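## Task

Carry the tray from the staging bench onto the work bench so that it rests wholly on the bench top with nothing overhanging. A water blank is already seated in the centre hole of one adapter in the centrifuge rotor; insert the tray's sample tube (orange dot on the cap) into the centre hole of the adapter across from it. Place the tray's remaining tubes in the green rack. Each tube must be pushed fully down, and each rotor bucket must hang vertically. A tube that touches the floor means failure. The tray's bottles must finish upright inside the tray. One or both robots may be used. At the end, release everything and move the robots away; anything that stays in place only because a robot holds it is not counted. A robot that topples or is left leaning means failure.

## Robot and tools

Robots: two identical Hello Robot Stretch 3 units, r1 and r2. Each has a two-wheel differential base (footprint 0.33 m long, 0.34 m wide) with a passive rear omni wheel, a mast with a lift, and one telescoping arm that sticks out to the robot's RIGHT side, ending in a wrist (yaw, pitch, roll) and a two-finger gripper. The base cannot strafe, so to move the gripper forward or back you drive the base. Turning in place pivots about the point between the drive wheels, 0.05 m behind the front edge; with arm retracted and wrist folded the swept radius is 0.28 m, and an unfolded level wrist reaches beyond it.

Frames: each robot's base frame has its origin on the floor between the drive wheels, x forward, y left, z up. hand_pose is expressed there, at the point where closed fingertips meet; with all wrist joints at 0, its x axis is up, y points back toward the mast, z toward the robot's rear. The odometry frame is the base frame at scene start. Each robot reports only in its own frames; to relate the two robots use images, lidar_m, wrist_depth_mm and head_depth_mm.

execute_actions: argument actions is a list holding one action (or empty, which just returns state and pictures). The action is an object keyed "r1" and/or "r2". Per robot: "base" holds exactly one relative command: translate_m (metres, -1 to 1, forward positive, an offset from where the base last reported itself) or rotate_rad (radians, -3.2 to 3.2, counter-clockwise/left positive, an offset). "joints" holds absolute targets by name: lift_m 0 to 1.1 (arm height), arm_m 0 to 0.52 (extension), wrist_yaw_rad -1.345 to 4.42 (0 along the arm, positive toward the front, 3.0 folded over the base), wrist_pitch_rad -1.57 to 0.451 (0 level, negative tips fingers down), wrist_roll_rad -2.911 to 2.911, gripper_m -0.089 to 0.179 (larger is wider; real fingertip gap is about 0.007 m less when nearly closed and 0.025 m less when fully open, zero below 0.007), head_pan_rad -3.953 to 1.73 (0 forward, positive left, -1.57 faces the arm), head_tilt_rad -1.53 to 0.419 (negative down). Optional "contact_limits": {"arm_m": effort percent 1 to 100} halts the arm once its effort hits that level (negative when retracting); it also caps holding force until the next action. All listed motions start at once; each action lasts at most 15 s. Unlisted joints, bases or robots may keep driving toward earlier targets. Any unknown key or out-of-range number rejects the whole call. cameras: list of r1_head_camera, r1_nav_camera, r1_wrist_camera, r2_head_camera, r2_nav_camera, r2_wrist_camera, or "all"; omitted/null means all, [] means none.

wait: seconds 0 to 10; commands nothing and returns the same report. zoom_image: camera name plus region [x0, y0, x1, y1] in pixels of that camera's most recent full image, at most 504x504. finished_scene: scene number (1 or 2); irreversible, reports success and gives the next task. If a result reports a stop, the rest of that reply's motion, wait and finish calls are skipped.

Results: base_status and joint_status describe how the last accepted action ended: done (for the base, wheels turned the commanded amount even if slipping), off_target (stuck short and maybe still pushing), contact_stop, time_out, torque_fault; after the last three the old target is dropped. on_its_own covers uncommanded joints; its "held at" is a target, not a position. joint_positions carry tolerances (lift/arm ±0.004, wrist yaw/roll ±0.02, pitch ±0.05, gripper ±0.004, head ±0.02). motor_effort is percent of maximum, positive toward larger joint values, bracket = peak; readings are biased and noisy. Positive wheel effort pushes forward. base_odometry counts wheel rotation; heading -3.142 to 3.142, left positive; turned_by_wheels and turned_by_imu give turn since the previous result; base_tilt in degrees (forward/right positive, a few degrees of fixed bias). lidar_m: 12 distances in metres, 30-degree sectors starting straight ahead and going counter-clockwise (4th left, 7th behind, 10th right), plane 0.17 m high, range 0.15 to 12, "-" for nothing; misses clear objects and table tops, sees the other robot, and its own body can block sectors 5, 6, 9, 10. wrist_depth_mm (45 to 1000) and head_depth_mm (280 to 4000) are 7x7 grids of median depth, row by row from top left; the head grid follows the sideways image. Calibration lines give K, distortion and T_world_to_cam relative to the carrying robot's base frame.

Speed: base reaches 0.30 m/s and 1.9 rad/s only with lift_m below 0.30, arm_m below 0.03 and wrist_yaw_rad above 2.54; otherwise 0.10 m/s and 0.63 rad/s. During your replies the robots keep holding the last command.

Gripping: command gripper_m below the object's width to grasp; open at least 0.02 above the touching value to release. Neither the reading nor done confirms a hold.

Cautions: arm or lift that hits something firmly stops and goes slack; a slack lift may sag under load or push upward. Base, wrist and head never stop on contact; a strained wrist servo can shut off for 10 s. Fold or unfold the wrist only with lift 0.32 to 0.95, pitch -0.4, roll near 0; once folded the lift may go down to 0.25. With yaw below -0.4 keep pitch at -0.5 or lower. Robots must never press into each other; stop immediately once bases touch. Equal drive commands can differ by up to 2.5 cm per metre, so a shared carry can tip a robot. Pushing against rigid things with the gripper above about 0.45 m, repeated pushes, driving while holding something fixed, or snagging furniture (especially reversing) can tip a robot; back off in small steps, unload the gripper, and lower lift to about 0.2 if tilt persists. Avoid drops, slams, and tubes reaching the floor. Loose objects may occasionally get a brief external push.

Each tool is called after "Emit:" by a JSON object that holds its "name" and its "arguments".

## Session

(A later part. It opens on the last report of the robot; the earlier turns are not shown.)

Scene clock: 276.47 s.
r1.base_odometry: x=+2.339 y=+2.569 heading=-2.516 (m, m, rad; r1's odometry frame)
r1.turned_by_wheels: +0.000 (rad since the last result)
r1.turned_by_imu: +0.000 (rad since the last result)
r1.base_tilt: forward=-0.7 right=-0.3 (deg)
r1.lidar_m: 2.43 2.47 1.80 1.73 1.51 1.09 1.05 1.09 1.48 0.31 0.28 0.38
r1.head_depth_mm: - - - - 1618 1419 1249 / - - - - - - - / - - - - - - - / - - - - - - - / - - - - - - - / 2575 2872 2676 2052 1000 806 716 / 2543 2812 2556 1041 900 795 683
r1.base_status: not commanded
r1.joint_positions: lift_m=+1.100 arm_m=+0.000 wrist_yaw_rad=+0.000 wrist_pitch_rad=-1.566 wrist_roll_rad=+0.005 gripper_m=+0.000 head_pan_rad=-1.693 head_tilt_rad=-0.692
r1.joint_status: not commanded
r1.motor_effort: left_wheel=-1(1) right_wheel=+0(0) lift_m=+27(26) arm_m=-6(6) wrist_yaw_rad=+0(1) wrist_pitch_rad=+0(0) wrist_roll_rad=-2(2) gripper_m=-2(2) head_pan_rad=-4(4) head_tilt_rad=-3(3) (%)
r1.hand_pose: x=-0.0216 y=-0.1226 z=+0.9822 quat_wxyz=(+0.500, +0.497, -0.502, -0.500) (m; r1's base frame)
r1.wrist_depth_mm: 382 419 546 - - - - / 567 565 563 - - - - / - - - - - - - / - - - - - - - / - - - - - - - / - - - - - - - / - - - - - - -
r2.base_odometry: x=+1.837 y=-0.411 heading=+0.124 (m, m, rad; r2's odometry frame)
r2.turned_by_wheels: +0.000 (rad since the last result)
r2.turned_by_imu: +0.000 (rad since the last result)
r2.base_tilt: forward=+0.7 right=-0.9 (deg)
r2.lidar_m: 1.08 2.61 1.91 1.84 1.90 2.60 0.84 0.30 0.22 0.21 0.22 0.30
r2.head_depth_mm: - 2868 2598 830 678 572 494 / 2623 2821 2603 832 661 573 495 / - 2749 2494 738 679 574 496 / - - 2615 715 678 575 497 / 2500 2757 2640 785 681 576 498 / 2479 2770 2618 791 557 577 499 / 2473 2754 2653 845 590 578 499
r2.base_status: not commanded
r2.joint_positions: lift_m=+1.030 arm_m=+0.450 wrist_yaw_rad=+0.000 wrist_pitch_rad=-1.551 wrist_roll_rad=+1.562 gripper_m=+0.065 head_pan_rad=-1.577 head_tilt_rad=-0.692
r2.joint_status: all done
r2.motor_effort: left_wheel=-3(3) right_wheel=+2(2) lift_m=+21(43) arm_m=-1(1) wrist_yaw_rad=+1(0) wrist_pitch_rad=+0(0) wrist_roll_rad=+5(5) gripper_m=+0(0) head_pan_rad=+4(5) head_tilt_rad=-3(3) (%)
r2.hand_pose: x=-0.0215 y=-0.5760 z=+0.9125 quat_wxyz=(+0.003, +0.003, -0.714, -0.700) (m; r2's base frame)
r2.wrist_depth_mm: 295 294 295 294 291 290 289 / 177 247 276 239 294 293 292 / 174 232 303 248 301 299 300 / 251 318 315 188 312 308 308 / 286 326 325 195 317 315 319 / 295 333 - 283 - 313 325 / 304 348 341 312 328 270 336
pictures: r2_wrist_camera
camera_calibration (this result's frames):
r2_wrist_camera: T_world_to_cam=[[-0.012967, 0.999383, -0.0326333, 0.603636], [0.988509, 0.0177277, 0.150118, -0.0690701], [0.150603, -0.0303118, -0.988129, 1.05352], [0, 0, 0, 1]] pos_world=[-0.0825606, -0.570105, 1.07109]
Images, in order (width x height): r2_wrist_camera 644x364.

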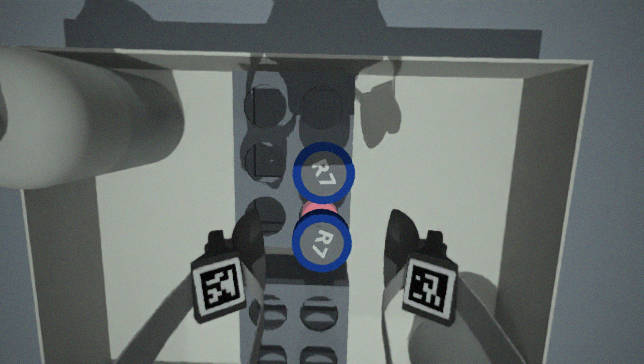

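Emit:
{"name": "execute_actions", "arguments": {"actions": [{"r2":{"base":{"translate_m":-0.006},"joints":{"lift_m":0.991}}}], "cameras": ["r2_wrist_camera"]}}

Emit:
{"name": "execute_actions", "arguments": {"actions": [{"r2":{"joints":{"gripper_m":-0.01}}}], "cameras": []}}

Emit:
{"name": "execute_actions", "arguments": {"actions": [{"r2":{"joints":{"lift_m":1.1}}}], "cameras": ["r2_wrist_camera"]}}

Emit:
{"name": "execute_actions", "arguments": {"actions": [{"r2":{"base":{"translate_m":-0.546},"joints":{"wrist_roll_rad":0,"arm_m":0.468}}}], "cameras": ["r2_wrist_camera"]}}

Scene clock: 282.40 s.
r1.base_odometry: x=+2.339 y=+2.569 heading=-2.516 (m, m, rad; r1's odometry frame)
r1.turned_by_wheels: +0.000 (rad since the last result)
r1.turned_by_imu: +0.000 (rad since the last result)
r1.base_tilt: forward=-0.8 right=-0.3 (deg)
r1.lidar_m: 2.44 2.47 1.80 1.73 1.51 1.10 1.05 1.09 1.48 0.31 0.28 0.38
r1.head_depth_mm: - - - - 1622 1422 1243 / - - - - - - - / - - - - - - - / - - - - - - - / - - - - - - - / 2592 2877 2701 2041 1003 808 717 / 2533 2849 2557 1042 903 791 684
r1.base_status: not commanded
r1.joint_positions: lift_m=+1.100 arm_m=+0.000 wrist_yaw_rad=+0.000 wrist_pitch_rad=-1.566 wrist_roll_rad=+0.005 gripper_m=+0.000 head_pan_rad=-1.693 head_tilt_rad=-0.692
r1.joint_status: not commanded
r1.motor_effort: left_wheel=-2(1) right_wheel=+0(1) lift_m=+26(26) arm_m=-6(6) wrist_yaw_rad=+0(0) wrist_pitch_rad=+0(0) wrist_roll_rad=-2(2) gripper_m=-1(2) head_pan_rad=-4(5) head_tilt_rad=-3(3) (%)
r1.hand_pose: x=-0.0216 y=-0.1226 z=+0.9822 quat_wxyz=(+0.500, +0.497, -0.502, -0.500) (m; r1's base frame)
r1.wrist_depth_mm: 381 417 560 - - - - / 573 572 574 - - - - / - - - - - - - / - - - - - - - / - - - - - - - / - - - - - - - / - - - - - - -
r2.base_odometry: x=+1.832 y=-0.412 heading=+0.124 (m, m, rad; r2's odometry frame)
r2.turned_by_wheels: +0.000 (rad since the last result)
r2.turned_by_imu: +0.000 (rad since the last result)
r2.base_tilt: forward=+0.8 right=-0.8 (deg)
r2.lidar_m: 1.08 2.62 1.91 1.84 1.90 2.60 0.84 0.30 0.22 0.21 0.22 0.30
r2.head_depth_mm: 2508 - 2492 831 677 571 495 / 2464 2821 2603 834 661 573 495 / 2453 2852 790 750 677 574 497 / 2428 - 932 707 679 575 497 / 2502 2761 2622 809 680 577 498 / 2485 2769 2618 813 559 577 498 / 2483 2734 2623 846 566 577 499
r2.base_status: done
r2.joint_positions: lift_m=+0.992 arm_m=+0.450 wrist_yaw_rad=+0.000 wrist_pitch_rad=-1.551 wrist_roll_rad=+1.562 gripper_m=+0.065 head_pan_rad=-1.577 head_tilt_rad=-0.692
r2.joint_status: all done
r2.motor_effort: left_wheel=-4(8) right_wheel=+2(6) lift_m=+21(22) arm_m=-1(1) wrist_yaw_rad=+0(1) wrist_pitch_rad=+0(1) wrist_roll_rad=+5(5) gripper_m=+1(0) head_pan_rad=+5(5) head_tilt_rad=-3(2) (%)
r2.hand_pose: x=-0.0215 y=-0.5760 z=+0.8735 quat_wxyz=(+0.003, +0.003, -0.714, -0.700) (m; r2's base frame)
r2.wrist_depth_mm: 258 257 258 257 254 254 253 / 190 244 203 201 258 246 202 / 168 231 243 207 263 262 221 / 187 274 250 149 273 268 219 / 277 284 279 162 277 275 230 / 277 289 - 157 - 283 243 / 283 300 280 234 294 276 287
pictures: r2_wrist_camera
camera_calibration (this result's frames):
r2_wrist_camera: T_world_to_cam=[[-0.0129522, 0.999383, -0.0326332, 0.602363], [0.988509, 0.0177131, 0.150118, -0.0632245], [0.150603, -0.0303139, -0.988129, 1.01499], [0, 0, 0, 1]] pos_world=[-0.0825605, -0.570104, 1.03209]
Images, in order (width x height): r2_wrist_camera 644x364.

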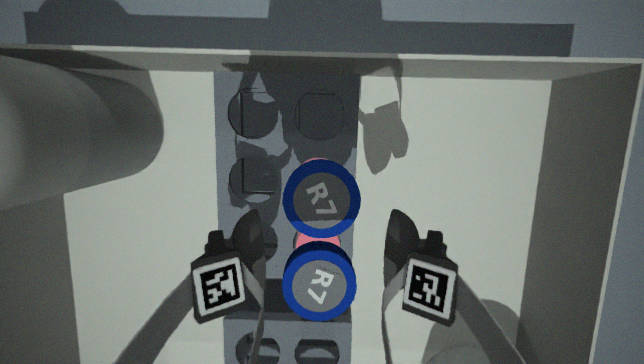

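Scene clock: 283.63 s.
r1.base_odometry: x=+2.339 y=+2.569 heading=-2.516 (m, m, rad; r1's odometry frame)
r1.turned_by_wheels: +0.000 (rad since the last result)
r1.turned_by_imu: +0.000 (rad since the last result)
r1.base_tilt: forward=-0.7 right=-0.3 (deg)
r1.lidar_m: 2.44 2.48 1.80 1.73 1.51 1.10 1.05 1.09 1.48 0.31 0.28 0.38
r1.head_depth_mm: - - - - 1616 1423 1249 / - - - - - - - / - - - - - - - / - - - - - - - / - - - - - - - / 2559 2855 2729 2055 1005 805 716 / 2543 2840 2573 1042 904 793 684
r1.base_status: not commanded
r1.joint_positions: lift_m=+1.100 arm_m=+0.000 wrist_yaw_rad=+0.000 wrist_pitch_rad=-1.566 wrist_roll_rad=+0.005 gripper_m=+0.000 head_pan_rad=-1.693 head_tilt_rad=-0.692
r1.joint_status: not commanded
r1.motor_effort: left_wheel=-1(0) right_wheel=+1(0) lift_m=+26(27) arm_m=-6(6) wrist_yaw_rad=+0(0) wrist_pitch_rad=+0(1) wrist_roll_rad=-2(2) gripper_m=-1(2) head_pan_rad=-5(5) head_tilt_rad=-3(3) (%)
r1.hand_pose: x=-0.0216 y=-0.1226 z=+0.9822 quat_wxyz=(+0.500, +0.497, -0.502, -0.500) (m; r1's base frame)
r1.wrist_depth_mm: 381 414 555 - - - - / 568 569 575 - - - - / - - - - - - - / - - - - - - - / - - - - - - - / - - - - - - - / - - - - - - -
r2.base_odometry: x=+1.832 y=-0.412 heading=+0.124 (m, m, rad; r2's odometry frame)
r2.turned_by_wheels: +0.000 (rad since the last result)
r2.turned_by_imu: +0.000 (rad since the last result)
r2.base_tilt: forward=+0.8 right=-0.9 (deg)
r2.lidar_m: 1.08 2.63 1.91 1.84 1.90 2.60 0.83 0.30 0.22 0.21 0.22 0.30
r2.head_depth_mm: 2507 - 2481 832 677 572 495 / 2468 2865 2588 831 658 572 497 / 2444 2881 790 751 677 575 496 / 2445 - 935 704 680 576 497 / 2505 2752 2628 807 681 576 498 / 2488 2759 2633 810 559 578 498 / 2478 2756 2627 842 568 578 499
r2.base_status: not commanded
r2.joint_positions: lift_m=+0.991 arm_m=+0.450 wrist_yaw_rad=+0.000 wrist_pitch_rad=-1.548 wrist_roll_rad=+1.562 gripper_m=-0.009 head_pan_rad=-1.577 head_tilt_rad=-0.692
r2.joint_status: all done
r2.motor_effort: left_wheel=-3(3) right_wheel=+2(2) lift_m=+22(22) arm_m=-1(1) wrist_yaw_rad=+0(0) wrist_pitch_rad=-1(2) wrist_roll_rad=+5(5) gripper_m=-20(100) head_pan_rad=+5(5) head_tilt_rad=-2(3) (%)
r2.hand_pose: x=-0.0215 y=-0.5767 z=+0.8735 quat_wxyz=(+0.003, +0.003, -0.715, -0.699) (m; r2's base frame)
r2.wrist_depth_mm: 260 258 256 255 254 253 250 / 190 243 204 202 258 248 203 / 168 231 258 208 263 264 224 / 185 278 269 149 271 270 221 / 275 284 278 152 278 275 231 / 279 294 288 154 - 286 243 / 280 303 266 232 294 291 242
pictures: none
No camera images: the call's "cameras" was empty. Leave "cameras" out to get every camera's image.

Scene clock: 285.47 s.
r1.base_odometry: x=+2.339 y=+2.569 heading=-2.516 (m, m, rad; r1's odometry frame)
r1.turned_by_wheels: +0.000 (rad since the last result)
r1.turned_by_imu: +0.000 (rad since the last result)
r1.base_tilt: forward=-0.8 right=-0.3 (deg)
r1.lidar_m: 2.44 2.48 1.80 1.73 1.51 1.10 1.05 1.09 1.48 0.31 0.28 0.38
r1.head_depth_mm: - - - - 1615 1428 1244 / - - - - - - - / - - - - - - - / - - - - - - - / - - - - - - - / 2585 2869 2712 2048 1002 807 719 / 2538 2816 2549 1037 899 794 685
r1.base_status: not commanded
r1.joint_positions: lift_m=+1.100 arm_m=+0.000 wrist_yaw_rad=+0.000 wrist_pitch_rad=-1.566 wrist_roll_rad=+0.005 gripper_m=+0.000 head_pan_rad=-1.693 head_tilt_rad=-0.692
r1.joint_status: not commanded
r1.motor_effort: left_wheel=-1(1) right_wheel=+0(1) lift_m=+26(26) arm_m=-6(6) wrist_yaw_rad=+0(0) wrist_pitch_rad=+0(1) wrist_roll_rad=-2(2) gripper_m=-2(2) head_pan_rad=-5(4) head_tilt_rad=-3(3) (%)
r1.hand_pose: x=-0.0216 y=-0.1226 z=+0.9822 quat_wxyz=(+0.500, +0.497, -0.502, -0.500) (m; r1's base frame)
r1.wrist_depth_mm: 383 418 551 - - - - / 572 560 557 - - - - / - - - - - - - / - - - - - - - / - - - - - - - / - - - - - - - / - - - - - - -
r2.base_odometry: x=+1.832 y=-0.412 heading=+0.124 (m, m, rad; r2's odometry frame)
r2.turned_by_wheels: +0.000 (rad since the last result)
r2.turned_by_imu: +0.000 (rad since the last result)
r2.base_tilt: forward=+0.7 right=-0.9 (deg)
r2.lidar_m: 1.08 2.62 1.91 1.84 1.90 2.60 0.83 0.30 0.22 0.21 0.22 0.30
r2.head_depth_mm: 2537 2833 2588 829 677 572 495 / 2543 2827 2592 832 658 573 496 / 2519 2844 2498 750 678 574 496 / - 2863 2614 714 678 575 496 / 2479 2771 2619 809 680 576 498 / 2485 2761 2643 810 559 577 500 / 2475 2761 2641 842 567 578 499
r2.base_status: not commanded
r2.joint_positions: lift_m=+1.099 arm_m=+0.450 wrist_yaw_rad=+0.000 wrist_pitch_rad=-1.548 wrist_roll_rad=+1.562 gripper_m=-0.009 head_pan_rad=-1.577 head_tilt_rad=-0.692
r2.joint_status: all done
r2.motor_effort: left_wheel=-3(3) right_wheel=+2(2) lift_m=+46(49) arm_m=-1(1) wrist_yaw_rad=+1(0) wrist_pitch_rad=-1(2) wrist_roll_rad=+5(5) gripper_m=-19(18) head_pan_rad=+5(4) head_tilt_rad=-2(4) (%)
r2.hand_pose: x=-0.0215 y=-0.5767 z=+0.9815 quat_wxyz=(+0.003, +0.003, -0.715, -0.699) (m; r2's base frame)
r2.wrist_depth_mm: 365 363 360 363 358 354 353 / 376 314 369 361 372 364 358 / 201 241 373 320 368 370 369 / 400 363 387 327 380 378 377 / 408 389 395 232 388 389 394 / 418 410 411 154 - 399 401 / 440 394 408 382 375 408 409
pictures: r2_wrist_camera
camera_calibration (this result's frames):
r2_wrist_camera: T_world_to_cam=[[-0.0127888, 0.999295, -0.0353072, 0.609148], [0.988512, 0.0179532, 0.150073, -0.0792317], [0.150601, -0.0329823, -0.988044, 1.11999], [0, 0, 0, 1]] pos_world=[-0.0825601, -0.570356, 1.14]
Images, in order (width x height): r2_wrist_camera 644x364.

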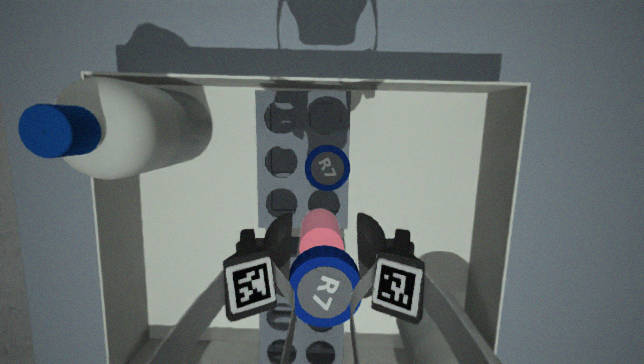

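Scene clock: 292.00 s.
r1.base_odometry: x=+2.339 y=+2.569 heading=-2.516 (m, m, rad; r1's odometry frame)
r1.turned_by_wheels: +0.000 (rad since the last result)
r1.turned_by_imu: +0.000 (rad since the last result)
r1.base_tilt: forward=-0.7 right=-0.3 (deg)
r1.lidar_m: 2.44 2.48 1.80 1.73 1.50 1.09 1.05 1.09 1.48 0.31 0.28 0.38
r1.head_depth_mm: - - - - 1615 1428 1248 / - - - - - - - / - - - - - - - / - - - - - - - / - - - - - - - / 2562 2863 2693 2051 1003 806 718 / 2555 2809 2568 1040 904 795 686
r1.base_status: not commanded
r1.joint_positions: lift_m=+1.100 arm_m=+0.000 wrist_yaw_rad=+0.000 wrist_pitch_rad=-1.566 wrist_roll_rad=+0.005 gripper_m=+0.000 head_pan_rad=-1.693 head_tilt_rad=-0.692
r1.joint_status: not commanded
r1.motor_effort: left_wheel=+0(0) right_wheel=+0(1) lift_m=+26(26) arm_m=-6(5) wrist_yaw_rad=+0(0) wrist_pitch_rad=+0(0) wrist_roll_rad=-2(2) gripper_m=-1(1) head_pan_rad=-5(5) head_tilt_rad=-4(3) (%)
r1.hand_pose: x=-0.0216 y=-0.1226 z=+0.9822 quat_wxyz=(+0.500, +0.497, -0.502, -0.500) (m; r1's base frame)
r1.wrist_depth_mm: 381 421 552 - - - - / 573 576 564 - - - - / - - - - - - - / - - - - - - - / - - - - - - - / - - - - - - - / - - - - - - -
r2.base_odometry: x=+1.290 y=-0.480 heading=+0.124 (m, m, rad; r2's odometry frame)
r2.turned_by_wheels: +0.000 (rad since the last result)
r2.turned_by_imu: +0.001 (rad since the last result)
r2.base_tilt: forward=+0.6 right=-0.9 (deg)
r2.lidar_m: 0.82 2.62 1.91 1.83 1.90 2.59 2.05 0.31 0.22 0.21 0.22 0.30
r2.head_depth_mm: 2543 2813 2590 830 678 572 494 / 2534 2832 2576 831 678 573 495 / 2569 2793 2608 834 679 574 497 / - 2867 1002 762 665 575 497 / 2510 2768 2629 839 683 576 498 / 2476 2757 2641 840 686 576 499 / 2475 2749 2639 843 685 578 499
r2.base_status: done
r2.joint_positions: lift_m=+1.100 arm_m=+0.468 wrist_yaw_rad=-0.001 wrist_pitch_rad=-1.550 wrist_roll_rad=+0.008 gripper_m=-0.009 head_pan_rad=-1.577 head_tilt_rad=-0.692
r2.joint_status: all done
r2.motor_effort: left_wheel=-3(8) right_wheel=+2(6) lift_m=+42(46) arm_m=+3(5) wrist_yaw_rad=+2(1) wrist_pitch_rad=-1(1) wrist_roll_rad=-5(6) gripper_m=-20(20) head_pan_rad=+5(5) head_tilt_rad=-3(3) (%)
r2.hand_pose: x=-0.0216 y=-0.5938 z=+0.9817 quat_wxyz=(+0.503, +0.493, -0.507, -0.497) (m; r2's base frame)
r2.wrist_depth_mm: 368 361 358 357 357 358 352 / 374 372 369 366 364 362 363 / 387 381 377 377 376 376 373 / 398 395 393 384 348 381 383 / 412 406 402 331 331 395 - / 414 418 404 152 - 410 - / 425 426 425 422 422 413 -
pictures: r2_wrist_camera
camera_calibration (this result's frames):
r2_wrist_camera: T_world_to_cam=[[-0.999912, 0.00378867, -0.0126977, -0.00840014], [0.00208271, 0.991279, 0.131765, 0.495776], [0.0130861, 0.131727, -0.9912, 1.21757], [0, 0, 0, 1]] pos_world=[-0.0253652, -0.651807, 1.14142]
Images, in order (width x height): r2_wrist_camera 644x364.

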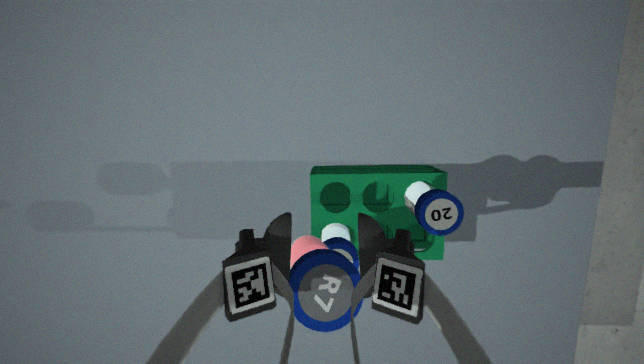

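Emit:
{"name": "execute_actions", "arguments": {"actions": [{"r2":{"joints":{"arm_m":0.50}}}], "cameras": ["r2_wrist_camera","r2_head_camera"]}}

Scene clock: 295.27 s.
r1.base_odometry: x=+2.339 y=+2.569 heading=-2.516 (m, m, rad; r1's odometry frame)
r1.turned_by_wheels: +0.000 (rad since the last result)
r1.turned_by_imu: +0.000 (rad since the last result)
r1.base_tilt: forward=-0.7 right=-0.3 (deg)
r1.lidar_m: 2.44 2.47 1.80 1.73 1.51 1.10 1.05 1.09 1.48 0.31 0.28 0.38
r1.head_depth_mm: - - - - 1612 1425 1251 / - - - - - - - / - - - - - - - / - - - - - - - / - - - - - - - / 2578 2866 2686 2044 1006 810 719 / 2545 2830 2571 1041 902 794 684
r1.base_status: not commanded
r1.joint_positions: lift_m=+1.100 arm_m=+0.000 wrist_yaw_rad=+0.000 wrist_pitch_rad=-1.566 wrist_roll_rad=+0.005 gripper_m=+0.000 head_pan_rad=-1.693 head_tilt_rad=-0.692
r1.joint_status: not commanded
r1.motor_effort: left_wheel=-1(0) right_wheel=+0(1) lift_m=+26(26) arm_m=-6(5) wrist_yaw_rad=+0(0) wrist_pitch_rad=+0(0) wrist_roll_rad=-2(2) gripper_m=-1(2) head_pan_rad=-5(5) head_tilt_rad=-2(4) (%)
r1.hand_pose: x=-0.0216 y=-0.1226 z=+0.9822 quat_wxyz=(+0.500, +0.497, -0.502, -0.500) (m; r1's base frame)
r1.wrist_depth_mm: 386 411 548 - - - - / 566 568 567 - - - - / - - - - - - - / - - - - - - - / - - - - - - - / - - - - - - - / - - - - - - -
r2.base_odometry: x=+1.290 y=-0.480 heading=+0.124 (m, m, rad; r2's odometry frame)
r2.turned_by_wheels: +0.000 (rad since the last result)
r2.turned_by_imu: +0.000 (rad since the last result)
r2.base_tilt: forward=+0.5 right=-0.7 (deg)
r2.lidar_m: 0.82 2.61 1.90 1.83 1.90 2.59 2.05 0.31 0.22 0.21 0.22 0.30
r2.head_depth_mm: 2545 2840 2604 830 676 572 495 / 2537 2818 2613 829 678 574 496 / 2531 2797 2590 834 679 575 496 / - 2857 998 785 664 575 497 / 2496 2795 2634 839 684 577 497 / 2503 2754 2601 840 685 577 499 / 2489 2766 2644 843 687 579 500
r2.base_status: not commanded
r2.joint_positions: lift_m=+1.100 arm_m=+0.500 wrist_yaw_rad=-0.001 wrist_pitch_rad=-1.550 wrist_roll_rad=+0.008 gripper_m=-0.009 head_pan_rad=-1.577 head_tilt_rad=-0.692
r2.joint_status: all done
r2.motor_effort: left_wheel=-3(3) right_wheel=+2(2) lift_m=+42(43) arm_m=+4(5) wrist_yaw_rad=+0(1) wrist_pitch_rad=-1(1) wrist_roll_rad=-5(5) gripper_m=-20(19) head_pan_rad=+4(4) head_tilt_rad=-4(3) (%)
r2.hand_pose: x=-0.0216 y=-0.6258 z=+0.9817 quat_wxyz=(+0.503, +0.493, -0.507, -0.497) (m; r2's base frame)
r2.wrist_depth_mm: 363 364 362 359 356 352 351 / 378 374 368 372 364 367 365 / 384 383 379 377 376 373 378 / 395 389 392 386 383 383 384 / 401 403 399 352 330 394 - / 420 416 413 151 - 403 - / 432 427 428 419 423 419 -
pictures: r2_head_camera (sideways: a quarter turn clockwise sets it upright), r2_wrist_camera
camera_calibration (this result's frames):
r2_head_camera: T_world_to_cam=[[0.0323408, 0.614199, -0.788488, 1.03897], [0.999097, -0.041602, 0.008573, -0.0152977], [-0.0275371, -0.788054, -0.61499, 0.753344], [0, 0, 0, 1]] pos_world=[0.00242771, -0.0450947, 1.28265]
r2_wrist_camera: T_world_to_cam=[[-0.999913, 0.00359456, -0.0126938, -0.00840429], [0.00189077, 0.991279, 0.131765, 0.52745], [0.0130568, 0.13173, -0.9912, 1.22178], [0, 0, 0, 1]] pos_world=[-0.0253534, -0.683765, 1.14142]
Images, in order (width x height): r2_head_camera 896x504, r2_wrist_camera 644x364.

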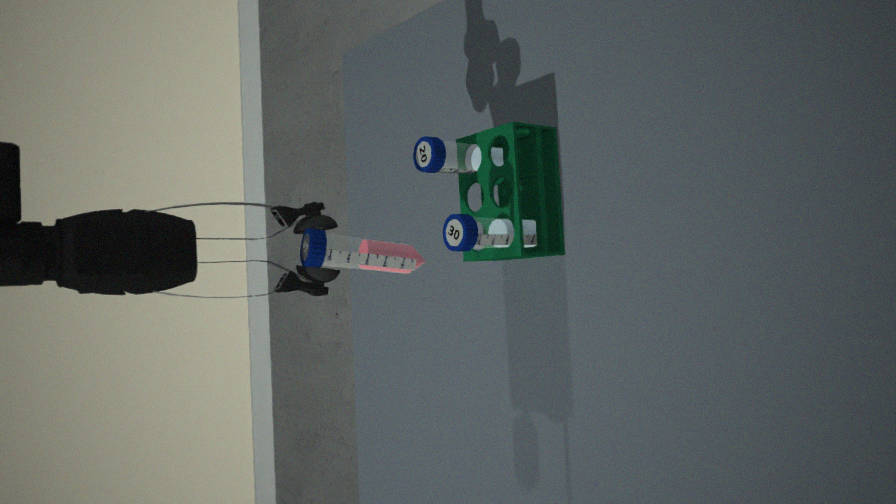

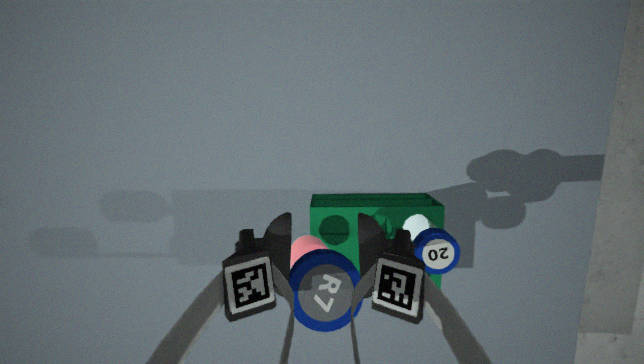

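Emit:
{"name": "execute_actions", "arguments": {"actions": [{"r2":{"base":{"translate_m":-0.027},"joints":{"arm_m":0.49,"lift_m":1.05}}}], "cameras": ["r2_wrist_camera","r2_head_camera"]}}

Emit:
{"name": "execute_actions", "arguments": {"actions": [{"r2":{"joints":{"lift_m":1.03}}}], "cameras": ["r2_wrist_camera","r2_head_camera"]}}

Scene clock: 299.90 s.
r1.base_odometry: x=+2.339 y=+2.569 heading=-2.516 (m, m, rad; r1's odometry frame)
r1.turned_by_wheels: +0.000 (rad since the last result)
r1.turned_by_imu: +0.000 (rad since the last result)
r1.base_tilt: forward=-0.7 right=-0.3 (deg)
r1.lidar_m: 2.44 2.48 1.80 1.73 1.51 1.09 1.05 1.09 1.48 0.31 0.28 0.38
r1.head_depth_mm: - - - - 1624 1417 1246 / - - - - - - - / - - - - - - - / - - - - - - - / - - - - - - - / 2557 2879 2656 2050 1002 808 718 / 2537 2811 2558 1041 901 795 685
r1.base_status: not commanded
r1.joint_positions: lift_m=+1.100 arm_m=+0.000 wrist_yaw_rad=+0.000 wrist_pitch_rad=-1.566 wrist_roll_rad=+0.005 gripper_m=+0.000 head_pan_rad=-1.693 head_tilt_rad=-0.692
r1.joint_status: not commanded
r1.motor_effort: left_wheel=+0(1) right_wheel=+0(1) lift_m=+27(26) arm_m=-6(5) wrist_yaw_rad=+0(0) wrist_pitch_rad=+0(1) wrist_roll_rad=-2(2) gripper_m=-1(2) head_pan_rad=-5(5) head_tilt_rad=-3(3) (%)
r1.hand_pose: x=-0.0216 y=-0.1226 z=+0.9822 quat_wxyz=(+0.500, +0.497, -0.502, -0.500) (m; r1's base frame)
r1.wrist_depth_mm: 378 412 555 - - - - / 558 564 568 - - - - / - - - - - - - / - - - - - - - / - - - - - - - / - - - - - - - / - - - - - - -
r2.base_odometry: x=+1.263 y=-0.483 heading=+0.124 (m, m, rad; r2's odometry frame)
r2.turned_by_wheels: +0.000 (rad since the last result)
r2.turned_by_imu: +0.000 (rad since the last result)
r2.base_tilt: forward=+0.8 right=-0.8 (deg)
r2.lidar_m: 0.82 2.62 1.91 1.83 1.90 2.59 2.02 0.31 0.22 0.21 0.22 0.30
r2.head_depth_mm: 2644 2815 2600 830 677 572 494 / 2566 2835 2593 831 680 574 495 / 2617 2819 2608 808 678 575 496 / - - 2705 697 665 575 497 / 2512 2776 2619 837 683 577 497 / 2487 2762 2624 840 685 578 498 / 2473 2781 2611 844 686 577 499
r2.base_status: done
r2.joint_positions: lift_m=+1.050 arm_m=+0.490 wrist_yaw_rad=-0.001 wrist_pitch_rad=-1.550 wrist_roll_rad=+0.008 gripper_m=-0.009 head_pan_rad=-1.577 head_tilt_rad=-0.692
r2.joint_status: all done
r2.motor_effort: left_wheel=-3(9) right_wheel=+3(6) lift_m=+22(39) arm_m=-1(0) wrist_yaw_rad=+1(1) wrist_pitch_rad=-1(1) wrist_roll_rad=-5(5) gripper_m=-18(20) head_pan_rad=+4(4) head_tilt_rad=-3(3) (%)
r2.hand_pose: x=-0.0216 y=-0.6164 z=+0.9325 quat_wxyz=(+0.503, +0.493, -0.507, -0.497) (m; r2's base frame)
r2.wrist_depth_mm: 316 313 311 312 311 309 308 / 322 321 320 321 321 314 317 / 331 334 329 329 325 324 325 / 342 344 337 332 335 332 335 / 355 346 346 281 287 345 348 / 360 363 358 152 - 350 - / 379 374 372 362 366 362 -
pictures: r2_head_camera (sideways: a quarter turn clockwise sets it upright), r2_wrist_camera
camera_calibration (this result's frames):
r2_head_camera: T_world_to_cam=[[0.032341, 0.614199, -0.788488, 1.03897], [0.999097, -0.0416023, 0.008573, -0.0152977], [-0.0275374, -0.788054, -0.61499, 0.753344], [0, 0, 0, 1]] pos_world=[0.0024277, -0.0450947, 1.28265]
r2_wrist_camera: T_world_to_cam=[[-0.999913, 0.00347545, -0.0126915, -0.00913773], [0.001773, 0.991279, 0.131765, 0.524573], [0.0130388, 0.131731, -0.9912, 1.17182], [0, 0, 0, 1]] pos_world=[-0.0253461, -0.674331, 1.09227]
Images, in order (width x height): r2_head_camera 896x504, r2_wrist_camera 644x364.

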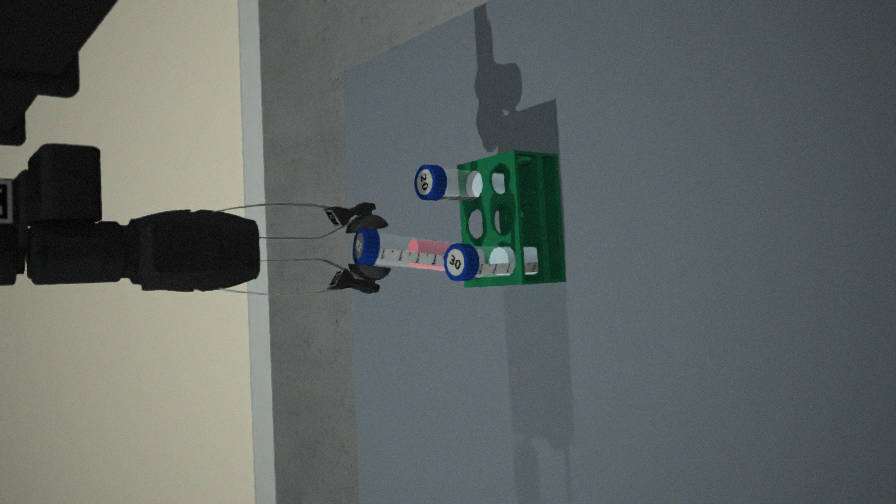

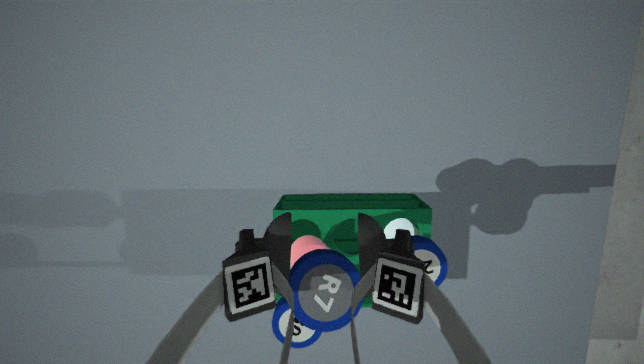

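Scene clock: 300.83 s.
r1.base_odometry: x=+2.339 y=+2.569 heading=-2.516 (m, m, rad; r1's odometry frame)
r1.turned_by_wheels: +0.000 (rad since the last result)
r1.turned_by_imu: +0.000 (rad since the last result)
r1.base_tilt: forward=-0.7 right=-0.4 (deg)
r1.lidar_m: 2.44 2.48 1.80 1.73 1.51 1.09 1.05 1.09 1.48 0.31 0.28 0.38
r1.head_depth_mm: - - - - 1612 1427 1246 / - - - - - - - / - - - - - - - / - - - - - - - / - - - - - - - / 2571 2876 2732 2048 1004 805 720 / 2545 2813 2582 1039 902 792 685
r1.base_status: not commanded
r1.joint_positions: lift_m=+1.100 arm_m=+0.000 wrist_yaw_rad=+0.000 wrist_pitch_rad=-1.566 wrist_roll_rad=+0.005 gripper_m=+0.000 head_pan_rad=-1.693 head_tilt_rad=-0.692
r1.joint_status: not commanded
r1.motor_effort: left_wheel=+0(1) right_wheel=+0(0) lift_m=+26(26) arm_m=-5(5) wrist_yaw_rad=+0(1) wrist_pitch_rad=+0(0) wrist_roll_rad=-2(2) gripper_m=-1(1) head_pan_rad=-4(5) head_tilt_rad=-3(3) (%)
r1.hand_pose: x=-0.0216 y=-0.1226 z=+0.9822 quat_wxyz=(+0.500, +0.497, -0.502, -0.500) (m; r1's base frame)
r1.wrist_depth_mm: 382 422 547 - - - - / 567 566 563 - - - - / - - - - - - - / - - - - - - - / - - - - - - - / - - - - - - - / - - - - - - -
r2.base_odometry: x=+1.263 y=-0.483 heading=+0.124 (m, m, rad; r2's odometry frame)
r2.turned_by_wheels: +0.000 (rad since the last result)
r2.turned_by_imu: +0.000 (rad since the last result)
r2.base_tilt: forward=+0.7 right=-0.7 (deg)
r2.lidar_m: 0.82 2.61 1.90 1.83 1.90 2.60 2.02 0.31 0.22 0.21 0.22 0.30
r2.head_depth_mm: - 2869 2588 834 678 571 494 / 2589 2823 2608 832 679 573 495 / - 2818 2624 794 679 574 497 / - - 2620 697 664 575 497 / 2507 2784 2632 838 684 577 498 / 2504 2763 2630 842 685 578 499 / 2463 2765 2654 842 687 578 500
r2.base_status: not commanded
r2.joint_positions: lift_m=+1.030 arm_m=+0.490 wrist_yaw_rad=-0.001 wrist_pitch_rad=-1.550 wrist_roll_rad=+0.008 gripper_m=-0.009 head_pan_rad=-1.577 head_tilt_rad=-0.692
r2.joint_status: all done
r2.motor_effort: left_wheel=-4(3) right_wheel=+2(2) lift_m=+22(22) arm_m=-1(1) wrist_yaw_rad=+1(1) wrist_pitch_rad=-1(1) wrist_roll_rad=-5(5) gripper_m=-19(19) head_pan_rad=+4(5) head_tilt_rad=-2(3) (%)
r2.hand_pose: x=-0.0216 y=-0.6164 z=+0.9125 quat_wxyz=(+0.503, +0.493, -0.507, -0.497) (m; r2's base frame)
r2.wrist_depth_mm: 298 293 294 292 291 292 287 / 308 305 303 297 299 296 296 / 313 310 311 311 307 305 305 / 323 321 319 313 316 310 314 / 329 326 324 263 286 320 317 / 342 338 337 152 - 329 328 / 351 346 345 209 340 336 340
pictures: r2_head_camera (sideways: a quarter turn clockwise sets it upright), r2_wrist_camera
camera_calibration (this result's frames):
r2_head_camera: T_world_to_cam=[[0.0323408, 0.614199, -0.788488, 1.03897], [0.999097, -0.041602, 0.008573, -0.0152977], [-0.0275371, -0.788054, -0.61499, 0.753344], [0, 0, 0, 1]] pos_world=[0.00242771, -0.0450947, 1.28265]
r2_wrist_camera: T_world_to_cam=[[-0.999913, 0.00347567, -0.0126915, -0.00939145], [0.00177321, 0.991279, 0.131765, 0.527208], [0.0130388, 0.131731, -0.9912, 1.15199], [0, 0, 0, 1]] pos_world=[-0.0253461, -0.674331, 1.07227]
Images, in order (width x height): r2_head_camera 896x504, r2_wrist_camera 644x364.

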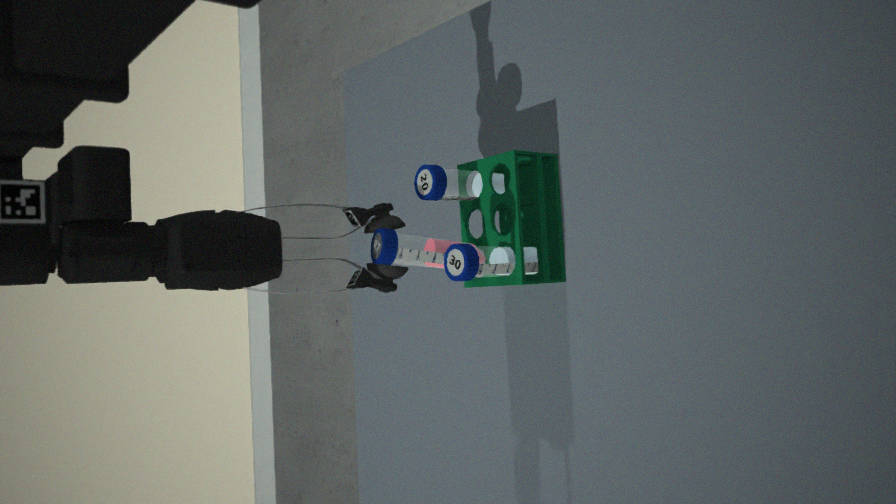

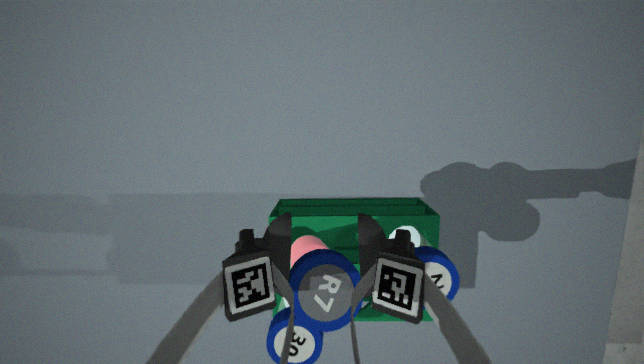

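Emit:
{"name": "execute_actions", "arguments": {"actions": [{"r2":{"base":{"translate_m":0.005},"joints":{"lift_m":1.017,"arm_m":0.483}}}], "cameras": ["r2_wrist_camera","r2_head_camera"]}}

Emit:
{"name": "execute_actions", "arguments": {"actions": [{"r2":{"base":{"translate_m":0.005},"joints":{"lift_m":1.002,"arm_m":0.474}}}], "cameras": ["r2_wrist_camera","r2_head_camera"]}}

Scene clock: 302.67 s.
r1.base_odometry: x=+2.339 y=+2.569 heading=-2.516 (m, m, rad; r1's odometry frame)
r1.turned_by_wheels: +0.000 (rad since the last result)
r1.turned_by_imu: +0.000 (rad since the last result)
r1.base_tilt: forward=-0.7 right=-0.3 (deg)
r1.lidar_m: 2.44 2.48 1.80 1.73 1.51 1.10 1.05 1.09 1.48 0.31 0.28 0.38
r1.head_depth_mm: - - - - 1614 1428 1249 / - - - - - - - / - - - - - - - / - - - - - - - / - - - - - - - / 2576 2863 2666 2049 1003 807 720 / 2562 2826 2558 1041 900 794 683
r1.base_status: not commanded
r1.joint_positions: lift_m=+1.100 arm_m=+0.000 wrist_yaw_rad=+0.000 wrist_pitch_rad=-1.566 wrist_roll_rad=+0.005 gripper_m=+0.000 head_pan_rad=-1.693 head_tilt_rad=-0.692
r1.joint_status: not commanded
r1.motor_effort: left_wheel=+0(0) right_wheel=+0(1) lift_m=+27(26) arm_m=-5(5) wrist_yaw_rad=+0(1) wrist_pitch_rad=-1(0) wrist_roll_rad=-2(2) gripper_m=-1(2) head_pan_rad=-4(5) head_tilt_rad=-2(3) (%)
r1.hand_pose: x=-0.0216 y=-0.1226 z=+0.9822 quat_wxyz=(+0.500, +0.497, -0.502, -0.500) (m; r1's base frame)
r1.wrist_depth_mm: 383 422 549 - - - - / 570 565 565 - - - - / - - - - - - - / - - - - - - - / - - - - - - - / - - - - - - - / - - - - - - -
r2.base_odometry: x=+1.268 y=-0.482 heading=+0.124 (m, m, rad; r2's odometry frame)
r2.turned_by_wheels: +0.000 (rad since the last result)
r2.turned_by_imu: +0.000 (rad since the last result)
r2.base_tilt: forward=+0.7 right=-0.9 (deg)
r2.lidar_m: 0.82 2.61 1.91 1.83 1.90 2.60 2.03 0.31 0.22 0.21 0.22 0.30
r2.head_depth_mm: - 2903 2617 830 677 572 495 / - 2830 2583 828 679 573 496 / - 2821 2587 795 663 574 497 / - - 2501 702 666 575 498 / 2498 2770 2629 841 683 577 497 / 2493 2768 2631 842 685 577 499 / 2491 2753 2646 845 685 577 499
r2.base_status: done
r2.joint_positions: lift_m=+1.017 arm_m=+0.483 wrist_yaw_rad=-0.001 wrist_pitch_rad=-1.550 wrist_roll_rad=+0.008 gripper_m=-0.009 head_pan_rad=-1.577 head_tilt_rad=-0.692
r2.joint_status: all done
r2.motor_effort: left_wheel=-4(4) right_wheel=+2(12) lift_m=+22(23) arm_m=-1(2) wrist_yaw_rad=+0(1) wrist_pitch_rad=-1(1) wrist_roll_rad=-5(5) gripper_m=-20(20) head_pan_rad=+5(5) head_tilt_rad=-3(3) (%)
r2.hand_pose: x=-0.0216 y=-0.6094 z=+0.8995 quat_wxyz=(+0.503, +0.493, -0.507, -0.497) (m; r2's base frame)
r2.wrist_depth_mm: 283 284 280 280 277 276 274 / 290 290 290 286 286 284 283 / 301 297 298 294 294 294 291 / 305 307 305 300 302 297 297 / 314 316 312 245 245 307 306 / 324 321 321 151 - 316 314 / 338 332 332 196 325 321 321
pictures: r2_head_camera (sideways: a quarter turn clockwise sets it upright), r2_wrist_camera
camera_calibration (this result's frames):
r2_head_camera: T_world_to_cam=[[0.0323407, 0.614199, -0.788488, 1.03897], [0.999097, -0.0416019, 0.008573, -0.0152977], [-0.027537, -0.788054, -0.61499, 0.753344], [0, 0, 0, 1]] pos_world=[0.00242772, -0.0450947, 1.28265]
r2_wrist_camera: T_world_to_cam=[[-0.999913, 0.00346401, -0.0126913, -0.00958784], [0.00176183, 0.991281, 0.131754, 0.522001], [0.013037, 0.13172, -0.991201, 1.13819], [0, 0, 0, 1]] pos_world=[-0.0253454, -0.66734, 1.05928]
Images, in order (width x height): r2_head_camera 896x504, r2_wrist_camera 644x364.

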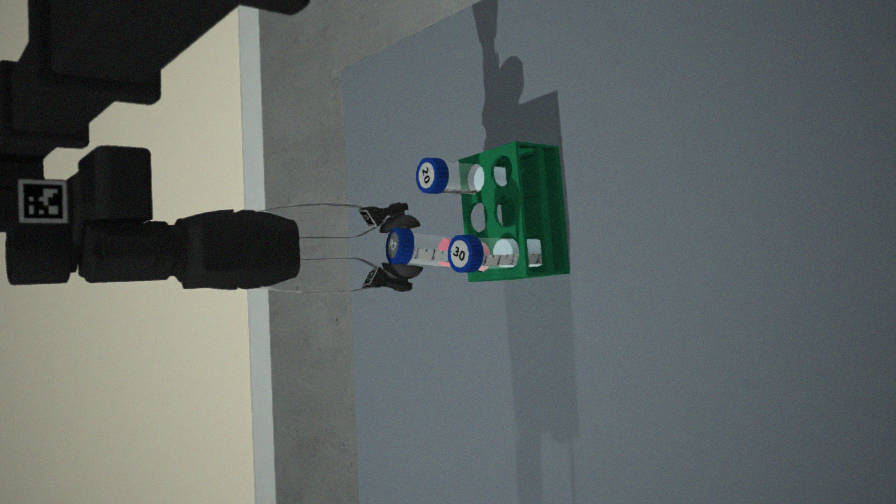

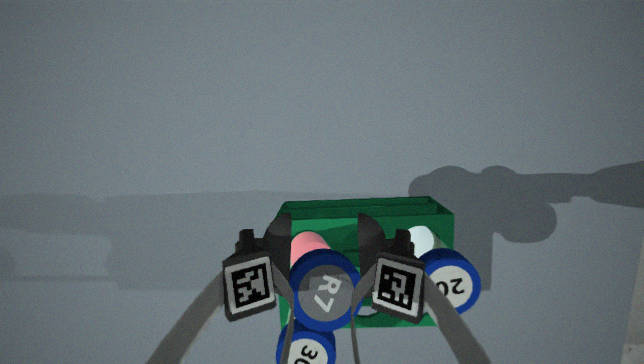

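Scene clock: 303.50 s.
r1.base_odometry: x=+2.339 y=+2.569 heading=-2.516 (m, m, rad; r1's odometry frame)
r1.turned_by_wheels: +0.000 (rad since the last result)
r1.turned_by_imu: +0.000 (rad since the last result)
r1.base_tilt: forward=-0.8 right=-0.3 (deg)
r1.lidar_m: 2.44 2.47 1.80 1.73 1.51 1.09 1.05 1.09 1.48 0.31 0.28 0.38
r1.head_depth_mm: - - - - 1623 1427 1243 / - - - - - - - / - - - - - - - / - - - - - - - / - - - - - - - / 2577 2833 2708 2050 1004 808 717 / 2548 2819 2578 1042 900 793 684
r1.base_status: not commanded
r1.joint_positions: lift_m=+1.100 arm_m=+0.000 wrist_yaw_rad=+0.000 wrist_pitch_rad=-1.566 wrist_roll_rad=+0.005 gripper_m=+0.000 head_pan_rad=-1.693 head_tilt_rad=-0.692
r1.joint_status: not commanded
r1.motor_effort: left_wheel=+0(0) right_wheel=+0(0) lift_m=+27(26) arm_m=-5(6) wrist_yaw_rad=-1(1) wrist_pitch_rad=-1(0) wrist_roll_rad=-2(2) gripper_m=-1(3) head_pan_rad=-5(5) head_tilt_rad=-2(3) (%)
r1.hand_pose: x=-0.0216 y=-0.1226 z=+0.9822 quat_wxyz=(+0.500, +0.497, -0.502, -0.500) (m; r1's base frame)
r1.wrist_depth_mm: 378 417 556 - - - - / 576 564 571 - - - - / - - - - - - - / - - - - - - - / - - - - - - - / - - - - - - - / - - - - - - -
r2.base_odometry: x=+1.273 y=-0.482 heading=+0.123 (m, m, rad; r2's odometry frame)
r2.turned_by_wheels: +0.000 (rad since the last result)
r2.turned_by_imu: +0.000 (rad since the last result)
r2.base_tilt: forward=+0.7 right=-0.7 (deg)
r2.lidar_m: 0.82 2.62 1.91 1.84 1.90 2.59 2.03 0.31 0.22 0.21 0.22 0.30
r2.head_depth_mm: 2483 - 2583 832 677 571 495 / - 2865 2599 832 678 573 495 / - 2891 2601 763 663 575 496 / 2433 - 1001 676 664 576 497 / 2500 2768 2612 840 684 577 498 / 2494 2753 2634 842 684 578 498 / 2491 2751 2612 846 687 580 500
r2.base_status: done
r2.joint_positions: lift_m=+1.002 arm_m=+0.474 wrist_yaw_rad=-0.001 wrist_pitch_rad=-1.550 wrist_roll_rad=+0.008 gripper_m=-0.009 head_pan_rad=-1.577 head_tilt_rad=-0.692
r2.joint_status: all done
r2.motor_effort: left_wheel=-4(5) right_wheel=+2(10) lift_m=+22(20) arm_m=-1(1) wrist_yaw_rad=+0(1) wrist_pitch_rad=-1(1) wrist_roll_rad=-5(5) gripper_m=-19(20) head_pan_rad=+5(5) head_tilt_rad=-3(3) (%)
r2.hand_pose: x=-0.0216 y=-0.6004 z=+0.8845 quat_wxyz=(+0.503, +0.493, -0.507, -0.497) (m; r2's base frame)
r2.wrist_depth_mm: 271 271 266 266 264 263 261 / 276 276 276 272 270 269 269 / 286 283 281 279 278 273 273 / 291 293 289 286 283 283 279 / 301 297 296 231 230 289 290 / 311 305 305 152 - 295 297 / 317 316 316 180 309 308 305
pictures: r2_head_camera (sideways: a quarter turn clockwise sets it upright), r2_wrist_camera
camera_calibration (this result's frames):
r2_head_camera: T_world_to_cam=[[0.0323409, 0.614199, -0.788488, 1.03897], [0.999097, -0.0416022, 0.008573, -0.0152977], [-0.0275373, -0.788054, -0.61499, 0.753344], [0, 0, 0, 1]] pos_world=[0.0024277, -0.0450947, 1.28265]
r2_wrist_camera: T_world_to_cam=[[-0.999914, 0.00337309, -0.0126895, -0.00986551], [0.00167193, 0.991281, 0.131754, 0.515062], [0.0130233, 0.131722, -0.991201, 1.12214], [0, 0, 0, 1]] pos_world=[-0.0253398, -0.658348, 1.04428]
Images, in order (width x height): r2_head_camera 896x504, r2_wrist_camera 644x364.

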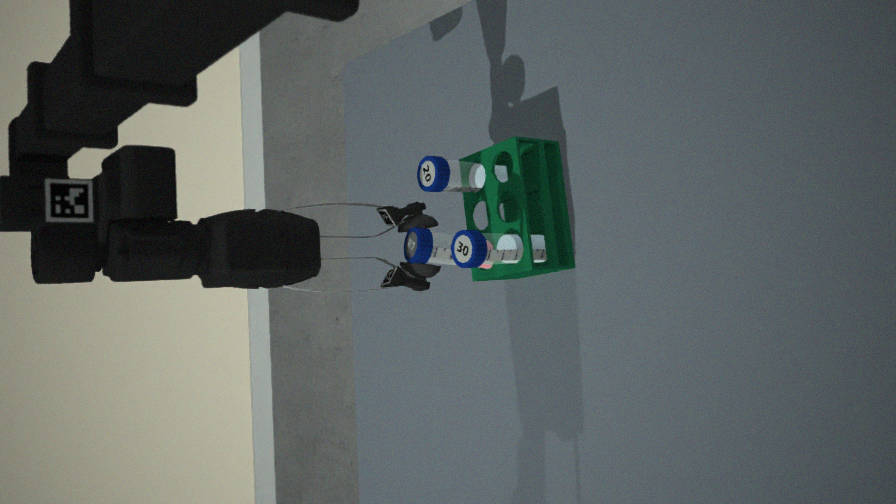

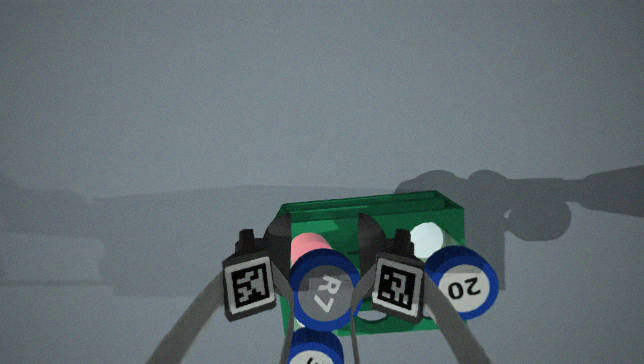

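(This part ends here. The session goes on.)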